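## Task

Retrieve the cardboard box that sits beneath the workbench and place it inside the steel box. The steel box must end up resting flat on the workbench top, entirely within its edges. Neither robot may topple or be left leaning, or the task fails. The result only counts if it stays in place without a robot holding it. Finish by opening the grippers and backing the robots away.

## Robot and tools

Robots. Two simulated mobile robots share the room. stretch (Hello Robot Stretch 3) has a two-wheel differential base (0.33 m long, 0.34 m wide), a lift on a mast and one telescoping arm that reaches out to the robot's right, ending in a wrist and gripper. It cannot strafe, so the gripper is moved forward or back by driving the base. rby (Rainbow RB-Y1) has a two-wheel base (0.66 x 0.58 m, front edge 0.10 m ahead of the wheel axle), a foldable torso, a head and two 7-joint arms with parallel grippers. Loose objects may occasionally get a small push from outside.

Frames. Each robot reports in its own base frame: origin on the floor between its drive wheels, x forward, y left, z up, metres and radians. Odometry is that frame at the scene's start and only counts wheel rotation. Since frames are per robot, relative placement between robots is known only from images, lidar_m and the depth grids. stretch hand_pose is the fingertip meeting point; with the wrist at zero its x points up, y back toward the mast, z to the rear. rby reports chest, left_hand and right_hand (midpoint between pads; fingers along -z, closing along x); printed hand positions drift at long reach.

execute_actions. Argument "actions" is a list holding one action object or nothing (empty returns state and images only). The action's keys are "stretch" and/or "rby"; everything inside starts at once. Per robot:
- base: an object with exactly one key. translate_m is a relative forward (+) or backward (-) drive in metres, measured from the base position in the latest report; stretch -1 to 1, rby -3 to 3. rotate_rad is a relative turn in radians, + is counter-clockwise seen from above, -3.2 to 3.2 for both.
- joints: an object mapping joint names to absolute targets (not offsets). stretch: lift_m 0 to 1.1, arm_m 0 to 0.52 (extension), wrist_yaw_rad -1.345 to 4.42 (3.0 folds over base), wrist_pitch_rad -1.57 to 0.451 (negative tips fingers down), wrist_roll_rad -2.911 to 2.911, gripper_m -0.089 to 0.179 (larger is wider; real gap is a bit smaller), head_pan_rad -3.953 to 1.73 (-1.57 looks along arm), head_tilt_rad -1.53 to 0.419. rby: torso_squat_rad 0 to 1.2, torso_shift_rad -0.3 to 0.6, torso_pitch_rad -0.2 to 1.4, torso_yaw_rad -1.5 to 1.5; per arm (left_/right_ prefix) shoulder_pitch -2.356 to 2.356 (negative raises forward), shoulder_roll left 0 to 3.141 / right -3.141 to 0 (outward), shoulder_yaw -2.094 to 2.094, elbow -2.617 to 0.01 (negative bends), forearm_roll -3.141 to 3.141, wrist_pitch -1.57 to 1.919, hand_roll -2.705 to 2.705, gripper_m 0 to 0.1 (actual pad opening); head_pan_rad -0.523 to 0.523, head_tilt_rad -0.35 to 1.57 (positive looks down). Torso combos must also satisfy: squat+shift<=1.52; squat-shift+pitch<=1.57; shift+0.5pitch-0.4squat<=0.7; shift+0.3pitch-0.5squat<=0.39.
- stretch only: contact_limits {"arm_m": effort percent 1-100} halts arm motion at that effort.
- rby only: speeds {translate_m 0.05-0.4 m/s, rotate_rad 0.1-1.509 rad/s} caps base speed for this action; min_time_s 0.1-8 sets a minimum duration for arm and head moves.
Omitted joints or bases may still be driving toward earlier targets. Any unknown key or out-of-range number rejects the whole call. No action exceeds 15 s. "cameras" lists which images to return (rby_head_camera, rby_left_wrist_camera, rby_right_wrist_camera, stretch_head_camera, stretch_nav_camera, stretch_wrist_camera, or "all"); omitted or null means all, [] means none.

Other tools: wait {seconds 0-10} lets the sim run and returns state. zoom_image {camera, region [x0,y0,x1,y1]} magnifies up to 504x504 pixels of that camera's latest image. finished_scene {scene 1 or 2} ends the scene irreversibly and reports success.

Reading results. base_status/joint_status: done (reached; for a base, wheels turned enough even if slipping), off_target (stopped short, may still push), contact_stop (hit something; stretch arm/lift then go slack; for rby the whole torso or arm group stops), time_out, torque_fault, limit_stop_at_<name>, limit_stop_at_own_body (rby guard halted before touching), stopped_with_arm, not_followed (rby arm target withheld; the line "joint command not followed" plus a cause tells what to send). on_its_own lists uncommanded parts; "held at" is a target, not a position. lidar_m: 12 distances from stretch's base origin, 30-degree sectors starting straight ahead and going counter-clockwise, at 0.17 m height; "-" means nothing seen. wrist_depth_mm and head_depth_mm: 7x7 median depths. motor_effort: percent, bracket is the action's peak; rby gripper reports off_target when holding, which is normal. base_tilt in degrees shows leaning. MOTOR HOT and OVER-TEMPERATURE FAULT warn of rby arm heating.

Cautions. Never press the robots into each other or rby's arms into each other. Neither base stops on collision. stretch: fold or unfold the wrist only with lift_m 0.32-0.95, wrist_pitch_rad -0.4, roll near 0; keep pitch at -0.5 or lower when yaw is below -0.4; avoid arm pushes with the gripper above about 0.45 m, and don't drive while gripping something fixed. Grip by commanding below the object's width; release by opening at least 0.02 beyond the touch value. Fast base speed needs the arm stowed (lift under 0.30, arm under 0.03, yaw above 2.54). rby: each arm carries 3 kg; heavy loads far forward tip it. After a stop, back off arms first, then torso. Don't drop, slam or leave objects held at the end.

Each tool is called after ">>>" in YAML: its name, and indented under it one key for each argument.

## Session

>>> execute_actions:
  actions: []

Scene clock: 0.00 s.
stretch.base_odometry: x=+0.000 y=+0.000 heading=+0.000 (m, m, rad; stretch's odometry frame)
stretch.turned_by_wheels: +0.000 (rad since the last result)
stretch.turned_by_imu: +0.000 (rad since the last result)
stretch.base_tilt: forward=+0.5 right=-0.4 (deg)
stretch.lidar_m: 2.58 3.30 3.58 3.13 1.61 1.65 0.80 0.81 1.73 1.52 1.52 1.60
stretch.head_depth_mm: 1654 2417 2684 2660 2628 2051 1938 / 1650 2425 3308 3302 3303 2458 2260 / 1661 2430 - - - 3478 2231 / 1675 2444 - - - 3499 2223 / 1663 2437 - - - 3489 2217 / 1672 2466 - - - 3479 2218 / 1682 2473 - - 3313 3031 2229
stretch.base_status: not commanded
stretch.joint_positions: lift_m=+0.359 arm_m=-0.001 wrist_yaw_rad=+3.025 wrist_pitch_rad=-0.435 wrist_roll_rad=+0.006 gripper_m=+0.037 head_pan_rad=+0.000 head_tilt_rad=+0.012
stretch.joint_status: not commanded
stretch.motor_effort: left_wheel=+0 right_wheel=+0 lift_m=+21 arm_m=+0 wrist_yaw_rad=+1 wrist_pitch_rad=+5 wrist_roll_rad=+0 gripper_m=+0 head_pan_rad=+0 head_tilt_rad=+1 (%)
stretch.hand_pose: x=+0.0045 y=+0.0771 z=+0.3674 quat_wxyz=(+0.193, +0.700, +0.112, +0.678) (m; stretch's base frame)
stretch.wrist_depth_mm: - - - - - - - / - - - - - - - / - - - - 985 964 929 / 858 840 - 799 779 760 754 / 704 693 - 669 660 631 621 / 589 581 - 565 533 549 539 / 517 519 - - 483 480 472
rby.base_odometry: x=+0.000 y=+0.000 heading=+0.000 (m, m, rad; rby's odometry frame)
rby.base_status: not commanded
rby.joint_positions: torso_squat_rad=+0.350 torso_shift_rad=+0.001 torso_pitch_rad=+0.000 torso_yaw_rad=+0.000 left_shoulder_pitch_rad=+0.055 left_shoulder_roll_rad=+0.041 left_shoulder_yaw_rad=-0.009 left_elbow_rad=-0.225 left_forearm_roll_rad=+0.034 left_wrist_pitch_rad=-0.011 left_hand_roll_rad=-0.047 left_gripper_m=+0.100 right_shoulder_pitch_rad=-0.016 right_shoulder_roll_rad=-0.002 right_shoulder_yaw_rad=+0.009 right_elbow_rad=-0.183 right_forearm_roll_rad=+0.013 right_wrist_pitch_rad=+0.007 right_hand_roll_rad=-0.037 right_gripper_m=+0.100 head_pan_rad=+0.000 head_tilt_rad=+0.401
rby.joint_status: not commanded
rby.chest: x=-0.2275 y=-0.0003 z=+1.2475 quat_wxyz=(+1.000, +0.000, +0.000, +0.000) (m; rby's base frame)
rby.left_hand: x=-0.1556 y=+0.2513 z=+0.5667 quat_wxyz=(+0.996, +0.021, -0.092, -0.005) (m; rby's base frame)
rby.right_hand: x=-0.1290 y=-0.2209 z=+0.5685 quat_wxyz=(+0.995, +0.000, -0.095, -0.005) (m; rby's base frame)
pictures: rby_head_camera, rby_left_wrist_camera, rby_right_wrist_camera, stretch_head_camera (sideways: a quarter turn clockwise sets it upright), stretch_nav_camera (sideways: a quarter turn counterclockwise sets it upright), stretch_wrist_camera
camera_calibration (this result's frames):
rby_head_camera: T_world_to_cam=[[-0.0432181, -0.998566, -0.0315861, 0.0398979], [-0.346215, 0.0446258, -0.937093, 1.33918], [0.937159, -0.0295638, -0.347647, 0.636293], [0, 0, 0, 1]] pos_world=[-0.130942, -0.00110979, 1.4774]
rby_left_wrist_camera: T_world_to_cam=[[0.976406, 0.0104128, 0.215694, 0.0227447], [-0.116936, -0.814223, 0.568654, -0.101753], [0.181544, -0.580459, -0.793794, 0.707897], [0, 0, 0, 1]] pos_world=[-0.162621, 0.327819, 0.614881]
rby_right_wrist_camera: T_world_to_cam=[[-0.985821, 0.00230453, -0.167783, -0.0344531], [-0.10588, 0.767171, 0.632643, -0.170158], [0.130177, 0.641438, -0.75605, 0.677289], [0, 0, 0, 1]] pos_world=[-0.140148, -0.30382, 0.613933]
stretch_head_camera: T_world_to_cam=[[0.0549391, -0.00726196, -0.998463, 1.31998], [-0.00542858, 0.999957, -0.00757152, 0.0125119], [0.998475, 0.00583621, 0.0548973, -0.122259], [0, 0, 0, 1]] pos_world=[0.0496218, -0.00221224, 1.32475]
stretch_nav_camera: T_world_to_cam=[[-0.0106558, -0.0291024, 0.99952, -1.25776], [0.00921312, -0.999537, -0.0290047, 0.0870609], [0.999901, 0.00889963, 0.010919, -0.0565164], [0, 0, 0, 1]] pos_world=[0.0423062, 0.0509196, 1.2603]
stretch_wrist_camera: T_world_to_cam=[[0.992654, -0.10879, -0.0529486, 0.0284826], [-0.108289, -0.603653, -0.789858, 0.361189], [0.0539664, 0.78979, -0.610999, 0.329109], [0, 0, 0, 1]] pos_world=[-0.00692137, -0.0387957, 0.487882]
Images, in order (width x height): rby_head_camera 896x504, rby_left_wrist_camera 644x364, rby_right_wrist_camera 644x364, stretch_head_camera 896x504, stretch_nav_camera 672x504, stretch_wrist_camera 644x364.

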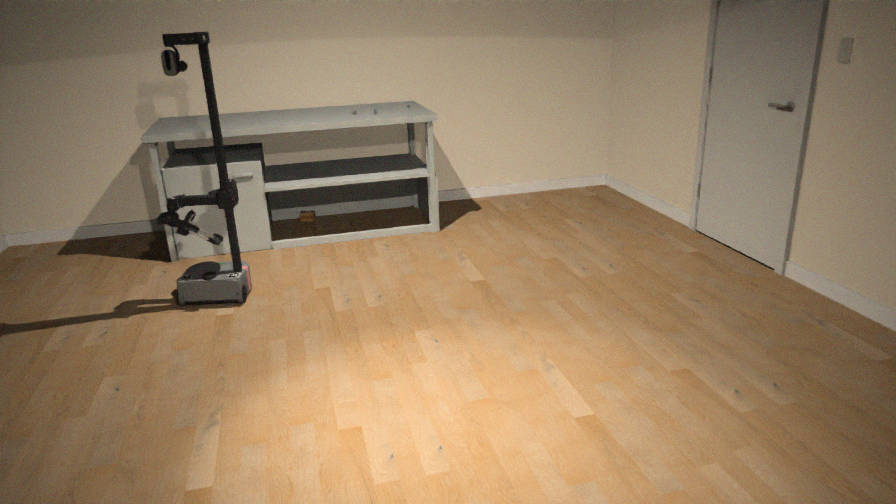

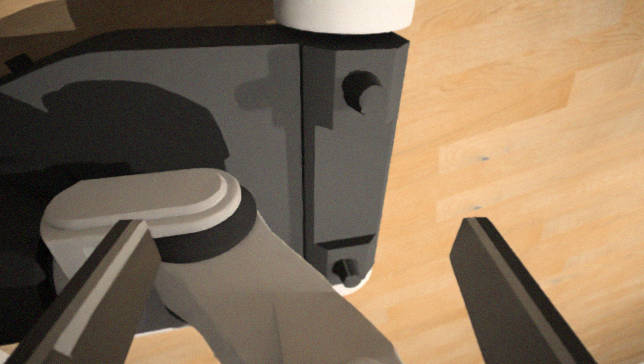

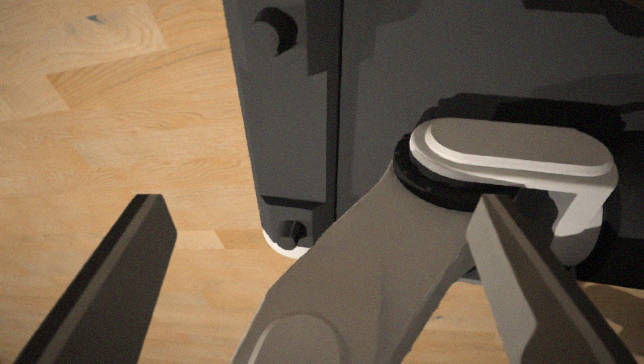

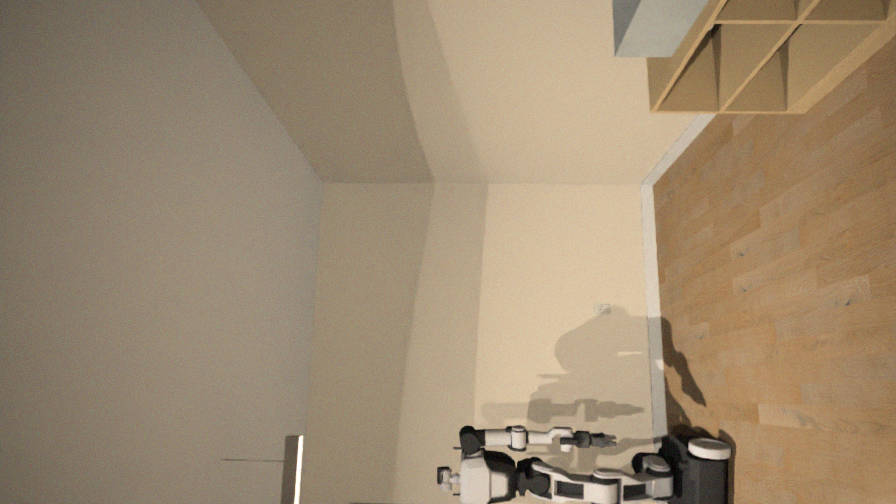

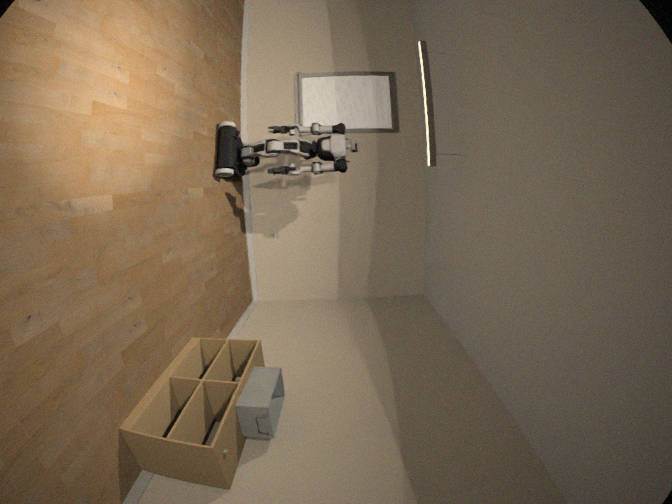

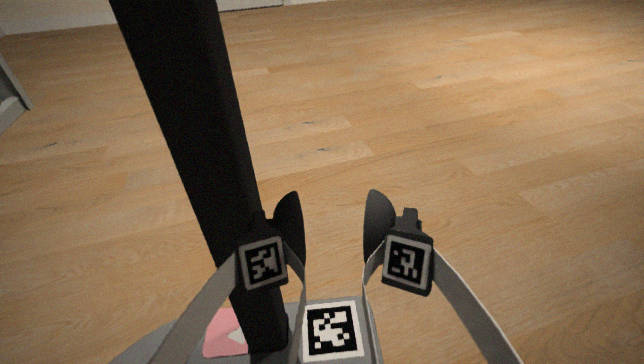

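>>> execute_actions:
  actions:
    - {"stretch":{"joints":{"head_pan_rad":-3.3,"head_tilt_rad":-0.85,"lift_m":0.27}},"rby":{"base":{"rotate_rad":0.9},"joints":{"head_tilt_rad":0.45}}}
  cameras: ["rby_head_camera","stretch_head_camera","stretch_nav_camera"]

Scene clock: 17.13 s.
stretch.base_odometry: x=+0.000 y=+0.000 heading=+0.000 (m, m, rad; stretch's odometry frame)
stretch.turned_by_wheels: +0.000 (rad since the last result)
stretch.turned_by_imu: -0.002 (rad since the last result)
stretch.base_tilt: forward=+0.4 right=-0.4 (deg)
stretch.lidar_m: 2.58 3.25 3.56 3.14 1.61 1.66 0.81 0.81 1.72 1.52 1.52 1.60
stretch.head_depth_mm: 1485 1057 1478 1736 1488 1261 1148 / 1454 1050 1424 1675 1471 1272 1127 / 1393 1048 1379 1626 1473 1262 - / 1374 1048 1127 1252 1445 1261 - / 1317 1048 1054 1128 1379 1258 1136 / 1283 1044 879 1065 1326 1257 1101 / 1246 1042 843 1019 1234 1257 1099
stretch.base_status: not commanded
stretch.joint_positions: lift_m=+0.270 arm_m=-0.001 wrist_yaw_rad=+3.025 wrist_pitch_rad=-0.436 wrist_roll_rad=+0.006 gripper_m=+0.037 head_pan_rad=-3.293 head_tilt_rad=-0.839
stretch.joint_status: all done
stretch.motor_effort: left_wheel=+0(0) right_wheel=+1(0) lift_m=+18(16) arm_m=+0(1) wrist_yaw_rad=+1(1) wrist_pitch_rad=+5(5) wrist_roll_rad=+0(0) gripper_m=+1(0) head_pan_rad=-4(47) head_tilt_rad=-5(43) (%)
stretch.hand_pose: x=+0.0045 y=+0.0769 z=+0.2788 quat_wxyz=(+0.194, +0.700, +0.112, +0.678) (m; stretch's base frame)
stretch.wrist_depth_mm: - - - - - - - / - - - - - - 995 / 901 878 861 830 801 777 753 / 707 677 - 656 644 627 609 / 577 567 - 554 543 521 511 / 485 505 - - 438 447 439 / - - - - 396 388 386
rby.base_odometry: x=+0.000 y=+0.000 heading=+0.900 (m, m, rad; rby's odometry frame)
rby.base_status: done
rby.joint_positions: torso_squat_rad=+0.350 torso_shift_rad=+0.001 torso_pitch_rad=+0.000 torso_yaw_rad=+0.000 left_shoulder_pitch_rad=+0.055 left_shoulder_roll_rad=+0.041 left_shoulder_yaw_rad=-0.009 left_elbow_rad=-0.225 left_forearm_roll_rad=+0.034 left_wrist_pitch_rad=-0.011 left_hand_roll_rad=-0.047 left_gripper_m=+0.100 right_shoulder_pitch_rad=-0.016 right_shoulder_roll_rad=-0.002 right_shoulder_yaw_rad=+0.009 right_elbow_rad=-0.183 right_forearm_roll_rad=+0.013 right_wrist_pitch_rad=+0.007 right_hand_roll_rad=-0.037 right_gripper_m=+0.100 head_pan_rad=+0.000 head_tilt_rad=+0.450
rby.joint_status: all done
rby.chest: x=-0.2275 y=-0.0003 z=+1.2475 quat_wxyz=(+1.000, +0.000, +0.000, +0.000) (m; rby's base frame)
rby.left_hand: x=-0.1556 y=+0.2513 z=+0.5668 quat_wxyz=(+0.996, +0.021, -0.092, -0.005) (m; rby's base frame)
rby.right_hand: x=-0.1290 y=-0.2209 z=+0.5685 quat_wxyz=(+0.995, +0.001, -0.095, -0.005) (m; rby's base frame)
pictures: rby_head_camera, stretch_head_camera (sideways: a quarter turn clockwise sets it upright), stretch_nav_camera (sideways: a quarter turn counterclockwise sets it upright)
camera_calibration (this result's frames):
rby_head_camera: T_world_to_cam=[[-0.0447096, -0.998565, -0.0294692, 0.0364795], [-0.391718, 0.0446598, -0.919001, 1.30364], [0.918998, -0.0295446, -0.393153, 0.698433], [0, 0, 0, 1]] pos_world=[-0.129569, -0.00115825, 1.47371]
stretch_head_camera: T_world_to_cam=[[0.707473, -0.10041, -0.699571, 0.925871], [-0.14172, -0.989906, -0.00123917, 0.00509409], [-0.692385, 0.10002, -0.714562, 0.889417], [0, 0, 0, 1]] pos_world=[-0.038487, 0.00904963, 1.28326]
stretch_nav_camera: T_world_to_cam=[[-0.73163, 0.140893, 0.666983, -0.819458], [0.166378, 0.985727, -0.0257204, 0.0817942], [-0.661087, 0.0921534, -0.744629, 0.936823], [0, 0, 0, 1]] pos_world=[0.00617224, -0.051502, 1.24625]
Images, in order (width x height): rby_head_camera 896x504, stretch_head_camera 896x504, stretch_nav_camera 672x504.

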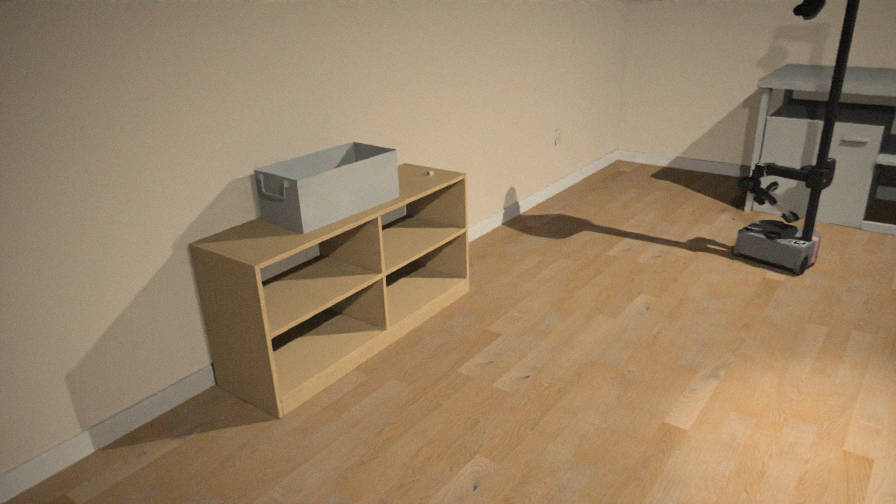

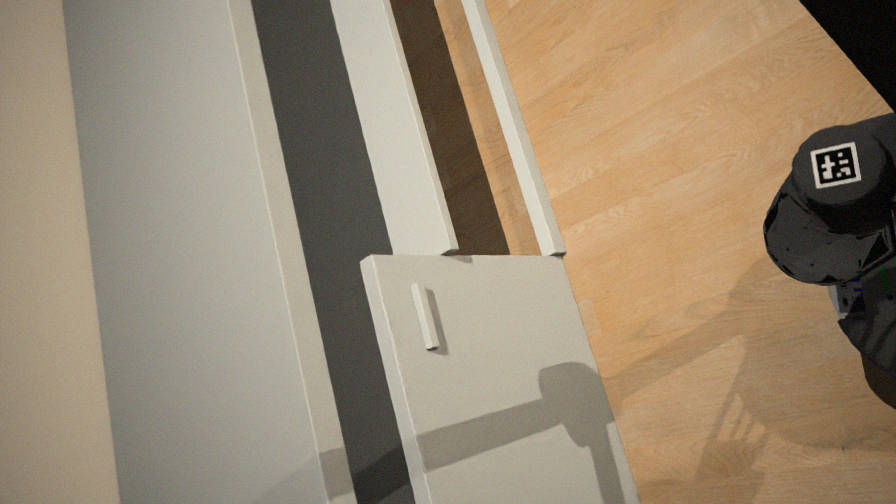

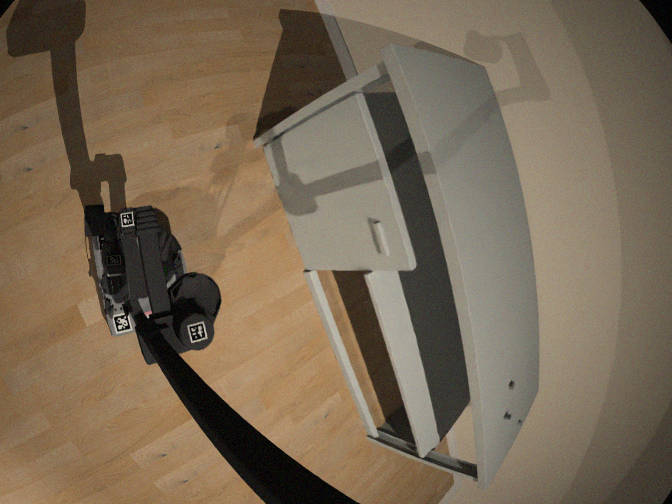

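>>> execute_actions:
  actions:
    - {"stretch":{"base":{"rotate_rad":2.59},"joints":{"head_pan_rad":0,"head_tilt_rad":-1.0}},"rby":{"base":{"rotate_rad":-0.181},"joints":{"left_gripper_m":0.04,"right_gripper_m":0.04,"left_shoulder_pitch_rad":-0.46,"left_shoulder_roll_rad":0.685,"left_shoulder_yaw_rad":0,"left_elbow_rad":-0.851,"left_forearm_roll_rad":-0.875,"left_wrist_pitch_rad":-0.8,"left_hand_roll_rad":1.426,"right_shoulder_pitch_rad":-0.46,"right_shoulder_roll_rad":-0.685,"right_shoulder_yaw_rad":0,"right_elbow_rad":-0.851,"right_forearm_roll_rad":0.875,"right_wrist_pitch_rad":-0.8,"right_hand_roll_rad":-1.426}}}
  cameras: []

>>> execute_actions:
  actions:
    - {"stretch":{"base":{"translate_m":0.74}},"rby":{"base":{"translate_m":1.79}}}
  cameras: ["stretch_nav_camera","rby_head_camera"]

>>> execute_actions:
  actions:
    - {"stretch":{"joints":{"lift_m":0.34,"wrist_pitch_rad":-0.4}},"rby":{"base":{"rotate_rad":1.03},"joints":{"head_tilt_rad":0.75}}}
  cameras: ["rby_head_camera"]

Scene clock: 52.73 s.
stretch.base_odometry: x=+0.000 y=+0.000 heading=+2.590 (m, m, rad; stretch's odometry frame)
stretch.turned_by_wheels: +2.590 (rad since the last result)
stretch.turned_by_imu: +2.548 (rad since the last result)
stretch.base_tilt: forward=+0.5 right=-0.4 (deg)
stretch.lidar_m: 1.66 0.80 0.81 1.75 1.52 1.52 1.60 2.59 3.29 3.62 3.12 1.62
stretch.head_depth_mm: 2504 2213 1823 1564 1363 1206 1082 / 2396 1635 1823 1568 1357 1205 1097 / 1118 1516 1807 1556 1356 1202 1100 / 1029 1463 1781 1552 1358 1200 1090 / 986 1425 1313 1529 1356 1202 1094 / 987 1343 1246 1547 1355 1201 1079 / 982 830 1130 1186 1335 1200 1081
stretch.base_status: done
stretch.joint_positions: lift_m=+0.270 arm_m=-0.001 wrist_yaw_rad=+3.025 wrist_pitch_rad=-0.436 wrist_roll_rad=+0.006 gripper_m=+0.037 head_pan_rad=-0.007 head_tilt_rad=-0.988
stretch.joint_status: all done
stretch.motor_effort: left_wheel=-1(8) right_wheel=+2(10) lift_m=+18(17) arm_m=-1(1) wrist_yaw_rad=-1(1) wrist_pitch_rad=+5(5) wrist_roll_rad=+0(0) gripper_m=+0(0) head_pan_rad=+4(53) head_tilt_rad=-6(23) (%)
stretch.hand_pose: x=+0.0045 y=+0.0769 z=+0.2788 quat_wxyz=(+0.194, +0.700, +0.112, +0.678) (m; stretch's base frame)
stretch.wrist_depth_mm: - - - - - 705 619 / - - - - - 760 654 / 909 870 878 828 804 763 691 / 704 684 - 651 634 619 614 / 574 560 - 554 539 516 510 / 484 507 - - 439 447 438 / - - - - 392 389 386
rby.base_odometry: x=+0.000 y=+0.000 heading=+0.719 (m, m, rad; rby's odometry frame)
rby.base_status: done
rby.joint_positions: torso_squat_rad=+0.350 torso_shift_rad=+0.001 torso_pitch_rad=+0.000 torso_yaw_rad=+0.000 left_shoulder_pitch_rad=-0.460 left_shoulder_roll_rad=+0.685 left_shoulder_yaw_rad=+0.000 left_elbow_rad=-0.851 left_forearm_roll_rad=-0.875 left_wrist_pitch_rad=-0.800 left_hand_roll_rad=+1.426 left_gripper_m=+0.040 right_shoulder_pitch_rad=-0.460 right_shoulder_roll_rad=-0.685 right_shoulder_yaw_rad=+0.000 right_elbow_rad=-0.851 right_forearm_roll_rad=+0.875 right_wrist_pitch_rad=-0.800 right_hand_roll_rad=-1.426 right_gripper_m=+0.040 head_pan_rad=+0.000 head_tilt_rad=+0.450
rby.joint_status: all done
rby.chest: x=-0.2275 y=-0.0003 z=+1.2475 quat_wxyz=(+1.000, +0.000, +0.000, +0.000) (m; rby's base frame)
rby.left_hand: x=+0.3511 y=+0.3562 z=+1.0786 quat_wxyz=(+0.704, -0.169, -0.663, -0.191) (m; rby's base frame)
rby.right_hand: x=+0.3511 y=-0.3567 z=+1.0783 quat_wxyz=(+0.704, +0.169, -0.663, +0.191) (m; rby's base frame)
pictures: none
No camera images: the call's "cameras" was empty. Leave "cameras" out to get every camera's image.

Scene clock: 58.77 s.
stretch.base_odometry: x=-0.630 y=+0.388 heading=+2.590 (m, m, rad; stretch's odometry frame)
stretch.turned_by_wheels: +0.000 (rad since the last result)
stretch.turned_by_imu: +0.001 (rad since the last result)
stretch.base_tilt: forward=+0.5 right=-0.4 (deg)
stretch.lidar_m: 1.07 0.93 0.40 0.34 0.56 2.05 2.34 2.24 4.91 3.01 2.61 0.92
stretch.head_depth_mm: 1711 786 703 1473 1363 1209 1081 / 1376 785 651 1056 1357 1209 1100 / 989 787 649 591 1287 1206 1096 / 987 783 647 552 902 1181 1095 / 987 783 647 553 509 1139 1098 / 951 782 648 552 489 801 1063 / 916 779 644 550 481 455 929
stretch.base_status: done
stretch.joint_positions: lift_m=+0.270 arm_m=-0.001 wrist_yaw_rad=+3.025 wrist_pitch_rad=-0.436 wrist_roll_rad=+0.006 gripper_m=+0.037 head_pan_rad=-0.007 head_tilt_rad=-0.988
stretch.joint_status: not commanded
stretch.motor_effort: left_wheel=-2(4) right_wheel=+2(9) lift_m=+18(17) arm_m=-1(1) wrist_yaw_rad=+0(0) wrist_pitch_rad=+5(5) wrist_roll_rad=+0(0) gripper_m=+0(0) head_pan_rad=+5(5) head_tilt_rad=-6(6) (%)
stretch.hand_pose: x=+0.0045 y=+0.0769 z=+0.2787 quat_wxyz=(+0.194, +0.700, +0.112, +0.678) (m; stretch's base frame)
stretch.wrist_depth_mm: - - 456 376 452 750 708 / - - 517 420 516 827 738 / 902 855 579 472 591 773 703 / 698 678 - 532 618 621 616 / 571 563 - 527 541 517 510 / 484 508 - - 434 398 437 / - - - - 393 375 344
rby.base_odometry: x=+1.346 y=+1.180 heading=+0.720 (m, m, rad; rby's odometry frame)
rby.base_status: done
rby.joint_positions: torso_squat_rad=+0.350 torso_shift_rad=+0.001 torso_pitch_rad=+0.000 torso_yaw_rad=+0.000 left_shoulder_pitch_rad=-0.460 left_shoulder_roll_rad=+0.685 left_shoulder_yaw_rad=+0.000 left_elbow_rad=-0.851 left_forearm_roll_rad=-0.875 left_wrist_pitch_rad=-0.800 left_hand_roll_rad=+1.426 left_gripper_m=+0.040 right_shoulder_pitch_rad=-0.460 right_shoulder_roll_rad=-0.685 right_shoulder_yaw_rad=+0.000 right_elbow_rad=-0.851 right_forearm_roll_rad=+0.875 right_wrist_pitch_rad=-0.800 right_hand_roll_rad=-1.426 right_gripper_m=+0.040 head_pan_rad=+0.000 head_tilt_rad=+0.450
rby.joint_status: not commanded
rby.chest: x=-0.2274 y=-0.0003 z=+1.2475 quat_wxyz=(+1.000, +0.000, +0.000, +0.000) (m; rby's base frame)
rby.left_hand: x=+0.3511 y=+0.3563 z=+1.0784 quat_wxyz=(+0.704, -0.169, -0.663, -0.191) (m; rby's base frame)
rby.right_hand: x=+0.3511 y=-0.3567 z=+1.0781 quat_wxyz=(+0.704, +0.169, -0.663, +0.191) (m; rby's base frame)
pictures: rby_head_camera, stretch_nav_camera (sideways: a quarter turn counterclockwise sets it upright)
camera_calibration (this result's frames):
rby_head_camera: T_world_to_cam=[[-0.0447187, -0.998564, -0.0294968, 0.0365071], [-0.39184, 0.0446927, -0.918947, 1.30357], [0.918946, -0.0295361, -0.393276, 0.698526], [0, 0, 0, 1]] pos_world=[-0.129484, -0.00117367, 1.4737]
stretch_nav_camera: T_world_to_cam=[[0.835183, -0.0347476, 0.548874, -0.675132], [-0.0264295, -0.999385, -0.0230522, 0.0794918], [0.549337, 0.00474632, -0.835587, 1.0477], [0, 0, 0, 1]] pos_world=[-0.00958277, 0.051011, 1.24784]
Images, in order (width x height): rby_head_camera 896x504, stretch_nav_camera 672x504.

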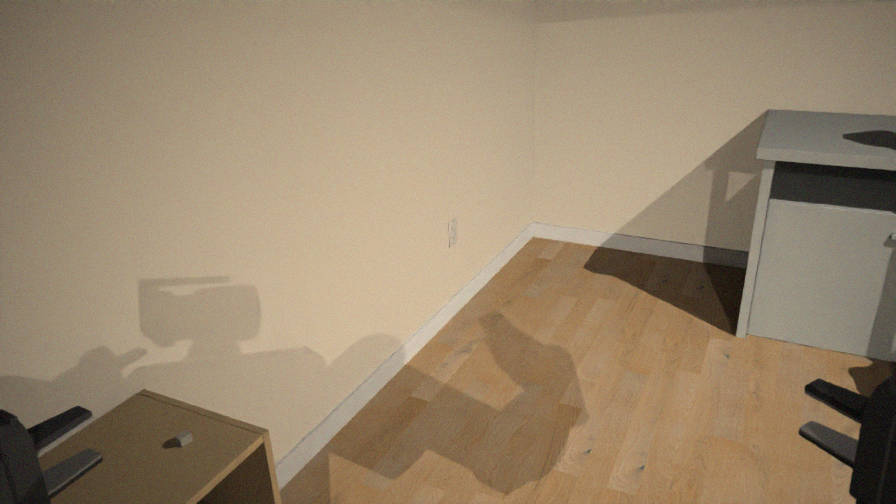

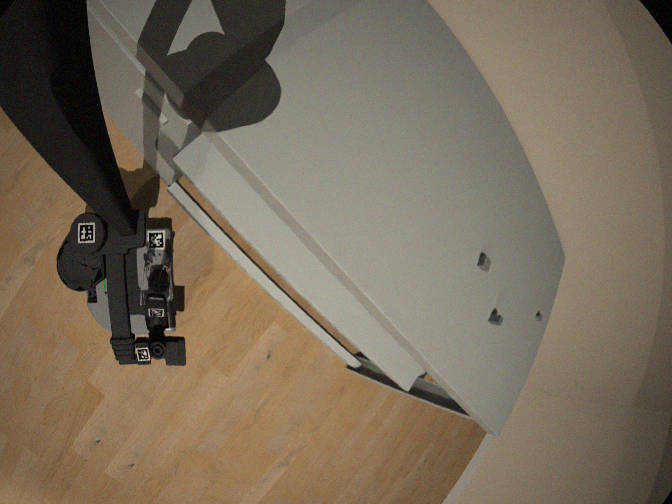

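Scene clock: 61.97 s.
stretch.base_odometry: x=-0.630 y=+0.388 heading=+2.590 (m, m, rad; stretch's odometry frame)
stretch.turned_by_wheels: +0.000 (rad since the last result)
stretch.turned_by_imu: -0.001 (rad since the last result)
stretch.base_tilt: forward=+0.5 right=-0.4 (deg)
stretch.lidar_m: 1.07 0.93 0.40 0.35 0.56 2.04 2.35 2.20 4.89 3.01 2.61 0.92
stretch.head_depth_mm: 1709 787 702 1472 1363 1207 1083 / 1374 785 651 1057 1356 1206 1099 / 989 784 649 591 1293 1201 1097 / 989 782 647 553 906 1182 1097 / 986 783 649 553 510 1133 1096 / 949 781 647 553 490 799 1057 / 916 781 647 552 482 456 926
stretch.base_status: not commanded
stretch.joint_positions: lift_m=+0.340 arm_m=-0.001 wrist_yaw_rad=+3.025 wrist_pitch_rad=-0.422 wrist_roll_rad=+0.006 gripper_m=+0.037 head_pan_rad=-0.007 head_tilt_rad=-0.988
stretch.joint_status: all done
stretch.motor_effort: left_wheel=-2(1) right_wheel=+3(2) lift_m=+24(24) arm_m=-1(1) wrist_yaw_rad=+1(0) wrist_pitch_rad=+7(9) wrist_roll_rad=+0(0) gripper_m=+0(0) head_pan_rad=+4(4) head_tilt_rad=-6(6) (%)
stretch.hand_pose: x=+0.0047 y=+0.0788 z=+0.3516 quat_wxyz=(+0.189, +0.701, +0.107, +0.680) (m; stretch's base frame)
stretch.wrist_depth_mm: - - 463 376 289 234 207 / - - 511 418 512 836 748 / - - 579 470 588 910 758 / 841 810 - 529 698 743 733 / 687 671 - 570 646 618 609 / 575 563 - 555 506 533 522 / 499 506 - - 465 443 456
rby.base_odometry: x=+1.346 y=+1.180 heading=+1.750 (m, m, rad; rby's odometry frame)
rby.base_status: done
rby.joint_positions: torso_squat_rad=+0.350 torso_shift_rad=+0.001 torso_pitch_rad=+0.000 torso_yaw_rad=+0.000 left_shoulder_pitch_rad=-0.460 left_shoulder_roll_rad=+0.685 left_shoulder_yaw_rad=+0.000 left_elbow_rad=-0.851 left_forearm_roll_rad=-0.875 left_wrist_pitch_rad=-0.800 left_hand_roll_rad=+1.426 left_gripper_m=+0.040 right_shoulder_pitch_rad=-0.460 right_shoulder_roll_rad=-0.685 right_shoulder_yaw_rad=+0.000 right_elbow_rad=-0.851 right_forearm_roll_rad=+0.875 right_wrist_pitch_rad=-0.800 right_hand_roll_rad=-1.426 right_gripper_m=+0.040 head_pan_rad=+0.000 head_tilt_rad=+0.750
rby.joint_status: all done
rby.chest: x=-0.2274 y=-0.0003 z=+1.2475 quat_wxyz=(+1.000, +0.000, +0.000, +0.000) (m; rby's base frame)
rby.left_hand: x=+0.3511 y=+0.3562 z=+1.0784 quat_wxyz=(+0.704, -0.169, -0.663, -0.191) (m; rby's base frame)
rby.right_hand: x=+0.3511 y=-0.3568 z=+1.0781 quat_wxyz=(+0.704, +0.169, -0.663, +0.191) (m; rby's base frame)
pictures: rby_head_camera
camera_calibration (this result's frames):
rby_head_camera: T_world_to_cam=[[-0.0513761, -0.998568, -0.0149174, 0.0140088], [-0.645903, 0.0446166, -0.762115, 1.02437], [0.761689, -0.0295193, -0.64727, 1.0339], [0, 0, 0, 1]] pos_world=[-0.125148, -0.00119509, 1.45011]
Images, in order (width x height): rby_head_camera 896x504.

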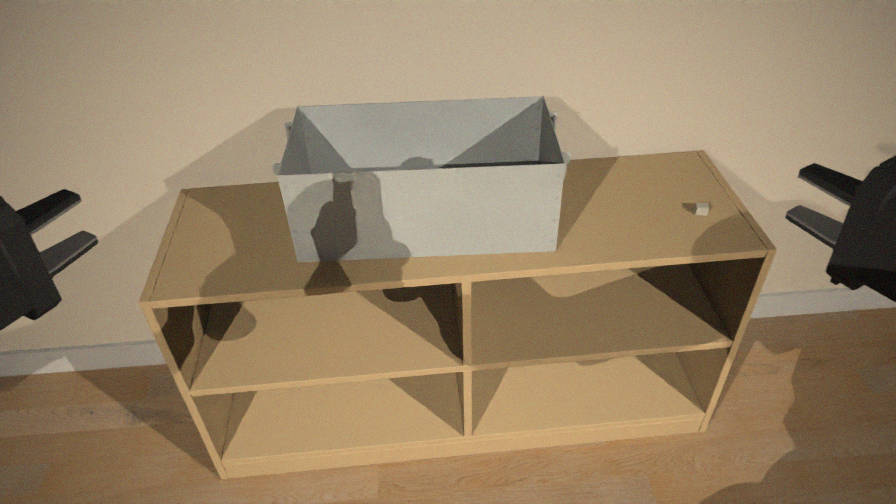

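>>> execute_actions:
  actions:
    - {"stretch":{"joints":{"wrist_yaw_rad":0,"gripper_m":0.12}},"rby":{"base":{"translate_m":0.3},"speeds":{"translate_m":0.12},"joints":{"torso_squat_rad":1.107,"torso_shift_rad":0.3}}}
  cameras: []

>>> execute_actions:
  actions:
    - {"stretch":{"joints":{"lift_m":0.12,"wrist_pitch_rad":-0.1}},"rby":{"base":{"translate_m":0.255},"speeds":{"translate_m":0.15}}}
  cameras: ["rby_head_camera"]

>>> execute_actions:
  actions:
    - {"stretch":{"base":{"rotate_rad":2.39},"joints":{"head_pan_rad":-1.57}},"rby":{"joints":{"left_wrist_pitch_rad":-1.05,"right_wrist_pitch_rad":-1.05},"min_time_s":1}}

Scene clock: 78.87 s.
stretch.base_odometry: x=-0.630 y=+0.388 heading=+2.590 (m, m, rad; stretch's odometry frame)
stretch.turned_by_wheels: +0.000 (rad since the last result)
stretch.turned_by_imu: -0.002 (rad since the last result)
stretch.base_tilt: forward=+0.5 right=-0.4 (deg)
stretch.lidar_m: 1.07 0.93 0.40 0.35 0.56 2.04 2.35 2.27 4.89 3.01 2.60 0.92
stretch.head_depth_mm: 1707 787 700 1465 1357 1208 1079 / 1378 784 651 1066 1359 1204 1086 / 995 787 649 590 1293 1204 1097 / 988 782 647 553 905 1183 1099 / 987 785 648 552 510 1137 1098 / 950 782 646 551 489 802 1065 / 914 779 646 552 481 456 925
stretch.base_status: not commanded
stretch.joint_positions: lift_m=+0.340 arm_m=-0.001 wrist_yaw_rad=+0.003 wrist_pitch_rad=-0.422 wrist_roll_rad=+0.006 gripper_m=+0.120 head_pan_rad=-0.007 head_tilt_rad=-0.988
stretch.joint_status: all done
stretch.motor_effort: left_wheel=-1(2) right_wheel=+2(2) lift_m=+24(23) arm_m=-1(1) wrist_yaw_rad=-4(3) wrist_pitch_rad=+7(7) wrist_roll_rad=+0(0) gripper_m=+0(80) head_pan_rad=+5(5) head_tilt_rad=-6(6) (%)
stretch.hand_pose: x=-0.0208 y=-0.3676 z=+0.3516 quat_wxyz=(+0.690, +0.149, -0.693, -0.148) (m; stretch's base frame)
stretch.wrist_depth_mm: - - - - - - - / - - - - - - - / - - - - 972 962 905 / 844 829 819 791 765 755 726 / 696 679 656 647 639 640 606 / 578 565 557 551 542 514 523 / 496 488 486 477 470 462 455
rby.base_odometry: x=+1.293 y=+1.475 heading=+1.750 (m, m, rad; rby's odometry frame)
rby.base_status: done
rby.joint_positions: torso_squat_rad=+1.107 torso_shift_rad=+0.300 torso_pitch_rad=+0.000 torso_yaw_rad=+0.000 left_shoulder_pitch_rad=-0.460 left_shoulder_roll_rad=+0.685 left_shoulder_yaw_rad=+0.000 left_elbow_rad=-0.851 left_forearm_roll_rad=-0.875 left_wrist_pitch_rad=-0.800 left_hand_roll_rad=+1.426 left_gripper_m=+0.040 right_shoulder_pitch_rad=-0.460 right_shoulder_roll_rad=-0.685 right_shoulder_yaw_rad=+0.000 right_elbow_rad=-0.851 right_forearm_roll_rad=+0.875 right_wrist_pitch_rad=-0.800 right_hand_roll_rad=-1.426 right_gripper_m=+0.040 head_pan_rad=+0.000 head_tilt_rad=+0.750
rby.joint_status: all done
rby.chest: x=-0.1354 y=-0.0002 z=+0.8891 quat_wxyz=(+1.000, +0.000, +0.000, +0.000) (m; rby's base frame)
rby.left_hand: x=+0.4431 y=+0.3564 z=+0.7200 quat_wxyz=(+0.704, -0.169, -0.663, -0.191) (m; rby's base frame)
rby.right_hand: x=+0.4431 y=-0.3566 z=+0.7197 quat_wxyz=(+0.704, +0.169, -0.663, +0.191) (m; rby's base frame)
pictures: none
No camera images: the call's "cameras" was empty. Leave "cameras" out to get every camera's image.

Scene clock: 81.70 s.
stretch.base_odometry: x=-0.630 y=+0.388 heading=+2.590 (m, m, rad; stretch's odometry frame)
stretch.turned_by_wheels: +0.000 (rad since the last result)
stretch.turned_by_imu: -0.001 (rad since the last result)
stretch.base_tilt: forward=+0.5 right=-0.4 (deg)
stretch.lidar_m: 1.07 0.93 0.40 0.35 0.56 2.04 2.34 2.35 4.89 3.02 2.60 0.93
stretch.head_depth_mm: 1717 785 702 1473 1365 1207 1082 / 1375 784 650 1062 1352 1206 1079 / 990 785 650 591 1288 1206 1099 / 989 783 647 554 906 1186 1099 / 987 780 649 554 510 1134 1098 / 949 780 645 552 489 800 1064 / 916 781 646 552 482 456 928
stretch.base_status: not commanded
stretch.joint_positions: lift_m=+0.120 arm_m=-0.001 wrist_yaw_rad=+0.003 wrist_pitch_rad=-0.125 wrist_roll_rad=+0.006 gripper_m=+0.120 head_pan_rad=-0.007 head_tilt_rad=-0.988
stretch.joint_status: all done
stretch.motor_effort: left_wheel=-2(1) right_wheel=+2(2) lift_m=+17(23) arm_m=-1(1) wrist_yaw_rad=-4(4) wrist_pitch_rad=+8(6) wrist_roll_rad=+0(0) gripper_m=+1(0) head_pan_rad=+4(5) head_tilt_rad=-6(6) (%)
stretch.hand_pose: x=-0.0208 y=-0.3949 z=+0.2031 quat_wxyz=(+0.704, +0.045, -0.708, -0.044) (m; stretch's base frame)
stretch.wrist_depth_mm: - - - - - - - / - - - - - - - / - - - - - - - / 923 900 868 835 805 781 748 / 622 613 581 573 564 563 536 / 462 457 442 435 429 400 418 / 372 362 360 351 347 343 339
rby.base_odometry: x=+1.247 y=+1.726 heading=+1.751 (m, m, rad; rby's odometry frame)
rby.base_status: done
rby.joint_positions: torso_squat_rad=+1.107 torso_shift_rad=+0.300 torso_pitch_rad=+0.000 torso_yaw_rad=+0.000 left_shoulder_pitch_rad=-0.460 left_shoulder_roll_rad=+0.685 left_shoulder_yaw_rad=+0.000 left_elbow_rad=-0.851 left_forearm_roll_rad=-0.875 left_wrist_pitch_rad=-0.800 left_hand_roll_rad=+1.426 left_gripper_m=+0.040 right_shoulder_pitch_rad=-0.460 right_shoulder_roll_rad=-0.685 right_shoulder_yaw_rad=+0.000 right_elbow_rad=-0.851 right_forearm_roll_rad=+0.875 right_wrist_pitch_rad=-0.800 right_hand_roll_rad=-1.426 right_gripper_m=+0.040 head_pan_rad=+0.000 head_tilt_rad=+0.750
rby.joint_status: not commanded
rby.chest: x=-0.1353 y=-0.0002 z=+0.8891 quat_wxyz=(+1.000, +0.000, +0.000, +0.000) (m; rby's base frame)
rby.left_hand: x=+0.4431 y=+0.3564 z=+0.7199 quat_wxyz=(+0.704, -0.169, -0.663, -0.191) (m; rby's base frame)
rby.right_hand: x=+0.4432 y=-0.3566 z=+0.7196 quat_wxyz=(+0.704, +0.169, -0.663, +0.191) (m; rby's base frame)
pictures: rby_head_camera
camera_calibration (this result's frames):
rby_head_camera: T_world_to_cam=[[-0.051377, -0.998568, -0.014914, 0.013541], [-0.645953, 0.0446166, -0.762072, 0.810654], [0.761647, -0.0295192, -0.64732, 0.731813], [0, 0, 0, 1]] pos_world=[-0.0330432, -0.00104443, 1.0917]
Images, in order (width x height): rby_head_camera 896x504.

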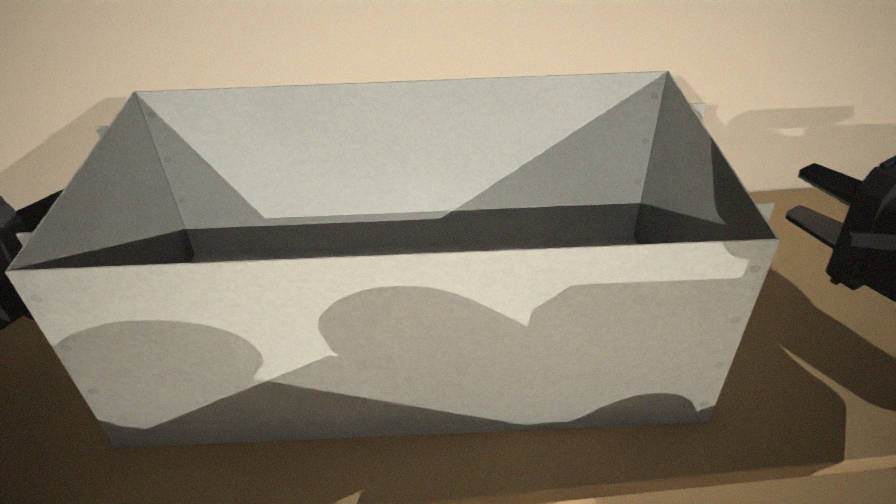

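Scene clock: 86.47 s.
stretch.base_odometry: x=-0.630 y=+0.388 heading=-1.303 (m, m, rad; stretch's odometry frame)
stretch.turned_by_wheels: +2.390 (rad since the last result)
stretch.turned_by_imu: +2.361 (rad since the last result)
stretch.base_tilt: forward=+0.4 right=-0.4 (deg)
stretch.lidar_m: 2.04 2.15 2.36 4.90 3.56 2.65 0.92 0.95 0.95 0.68 0.34 0.41
stretch.head_depth_mm: 856 785 651 553 493 1122 1083 / 863 784 648 554 492 1126 1111 / 868 782 650 553 494 1141 - / 875 782 648 554 501 846 - / 882 781 648 552 500 1143 1082 / 886 780 646 552 500 1116 1081 / 884 780 645 552 503 1145 1075
stretch.base_status: done
stretch.joint_positions: lift_m=+0.120 arm_m=-0.001 wrist_yaw_rad=+0.002 wrist_pitch_rad=-0.125 wrist_roll_rad=+0.006 gripper_m=+0.120 head_pan_rad=-1.563 head_tilt_rad=-0.988
stretch.joint_status: all done
stretch.motor_effort: left_wheel=-1(5) right_wheel=+2(6) lift_m=+17(17) arm_m=-1(1) wrist_yaw_rad=-2(3) wrist_pitch_rad=+8(8) wrist_roll_rad=+0(0) gripper_m=+0(0) head_pan_rad=-3(49) head_tilt_rad=-6(6) (%)
stretch.hand_pose: x=-0.0209 y=-0.3949 z=+0.2031 quat_wxyz=(+0.704, +0.045, -0.708, -0.044) (m; stretch's base frame)
stretch.wrist_depth_mm: 233 317 548 616 611 589 579 / 234 316 548 648 632 606 602 / 233 315 548 687 671 647 627 / 232 314 542 722 693 674 662 / 232 298 550 568 562 563 537 / 232 281 440 434 429 401 417 / 222 334 359 354 344 343 337
rby.base_odometry: x=+1.247 y=+1.726 heading=+1.751 (m, m, rad; rby's odometry frame)
rby.base_status: not commanded
rby.joint_positions: torso_squat_rad=+1.107 torso_shift_rad=+0.300 torso_pitch_rad=+0.000 torso_yaw_rad=+0.000 left_shoulder_pitch_rad=-0.459 left_shoulder_roll_rad=+0.686 left_shoulder_yaw_rad=+0.001 left_elbow_rad=-0.850 left_forearm_roll_rad=-0.875 left_wrist_pitch_rad=-1.049 left_hand_roll_rad=+1.426 left_gripper_m=+0.040 right_shoulder_pitch_rad=-0.460 right_shoulder_roll_rad=-0.685 right_shoulder_yaw_rad=+0.000 right_elbow_rad=-0.851 right_forearm_roll_rad=+0.875 right_wrist_pitch_rad=-1.050 right_hand_roll_rad=-1.426 right_gripper_m=+0.040 head_pan_rad=+0.000 head_tilt_rad=+0.750
rby.joint_status: all done
rby.chest: x=-0.1353 y=-0.0001 z=+0.8891 quat_wxyz=(+1.000, +0.000, +0.000, +0.000) (m; rby's base frame)
rby.left_hand: x=+0.4095 y=+0.3121 z=+0.7275 quat_wxyz=(+0.666, -0.256, -0.647, -0.267) (m; rby's base frame)
rby.right_hand: x=+0.4096 y=-0.3104 z=+0.7275 quat_wxyz=(+0.666, +0.258, -0.647, +0.268) (m; rby's base frame)
pictures: rby_head_camera, rby_left_wrist_camera, rby_right_wrist_camera, stretch_head_camera (sideways: a quarter turn clockwise sets it upright), stretch_nav_camera (sideways: a quarter turn counterclockwise sets it upright), stretch_wrist_camera
camera_calibration (this result's frames):
rby_head_camera: T_world_to_cam=[[-0.0511513, -0.998583, -0.0146808, 0.013475], [-0.645963, 0.0442926, -0.762082, 0.810656], [0.761653, -0.0294982, -0.647314, 0.731811], [0, 0, 0, 1]] pos_world=[-0.0330424, -0.000863073, 1.0917]
rby_left_wrist_camera: T_world_to_cam=[[0.0125854, 0.0169373, 0.999777, -0.742079], [-0.988396, -0.151157, 0.0150029, 0.475132], [0.151377, -0.988365, 0.0148384, 0.319555], [0, 0, 0, 1]] pos_world=[0.430585, 0.400225, 0.730044]
rby_right_wrist_camera: T_world_to_cam=[[-0.0293857, -0.0435479, -0.998619, 0.721779], [-0.993315, 0.112849, 0.0243084, 0.457941], [0.111634, 0.992657, -0.046573, 0.38531], [0, 0, 0, 1]] pos_world=[0.433076, -0.402727, 0.727596]
stretch_head_camera: T_world_to_cam=[[-0.0135953, 0.810517, -0.585557, 0.781711], [0.999858, 0.0168509, 0.000110282, -0.0036265], [0.00995652, -0.585472, -0.810631, 1.01006], [0, 0, 0, 1]] pos_world=[0.0041969, -0.0421685, 1.27652]
stretch_nav_camera: T_world_to_cam=[[-0.0225943, -0.8356, 0.548874, -0.6699], [-0.999664, 0.0118885, -0.0230522, 0.0854286], [0.0127371, -0.54921, -0.835587, 1.05098], [0, 0, 0, 1]] pos_world=[0.0568774, 0.0164232, 1.24784]
stretch_wrist_camera: T_world_to_cam=[[-0.998514, -0.0253031, -0.0482573, -0.0159487], [0.0367325, 0.341562, -0.939141, 0.350385], [0.040246, -0.939519, -0.340125, -0.135402], [0, 0, 0, 1]] pos_world=[-0.0233461, -0.247295, 0.282238]
Images, in order (width x height): rby_head_camera 896x504, rby_left_wrist_camera 644x364, rby_right_wrist_camera 644x364, stretch_head_camera 896x504, stretch_nav_camera 672x504, stretch_wrist_camera 644x364.

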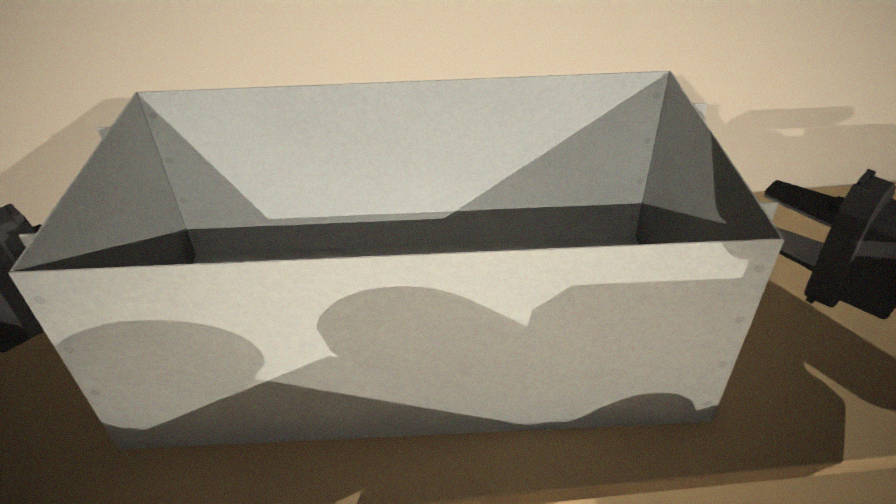

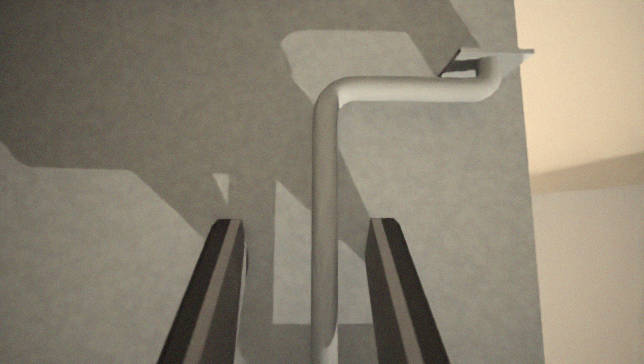

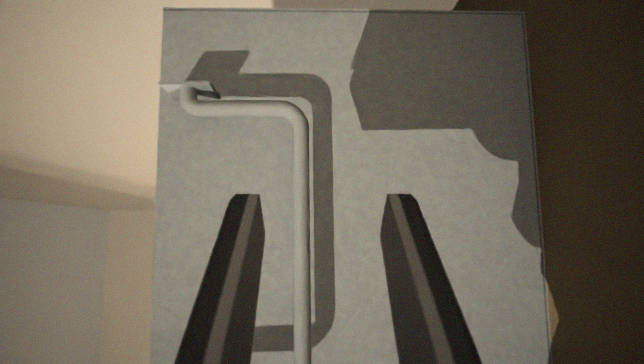

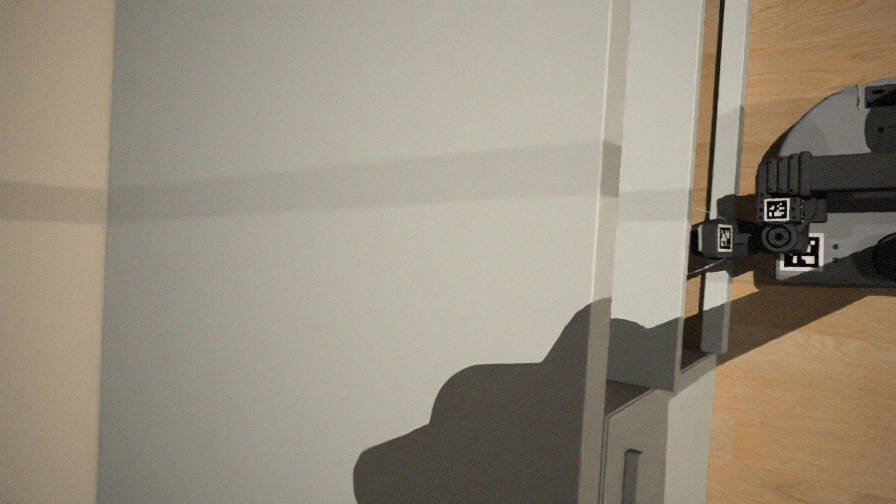

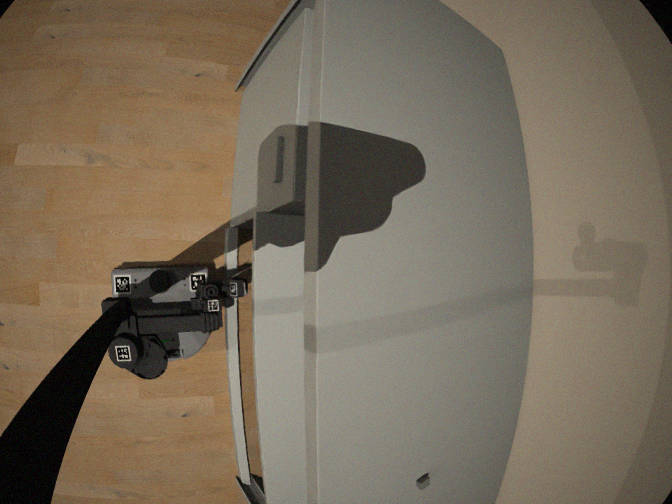

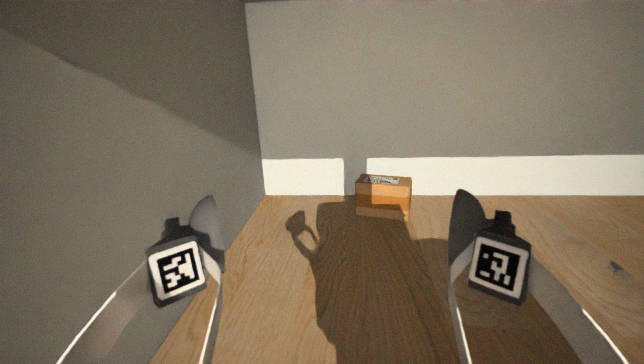

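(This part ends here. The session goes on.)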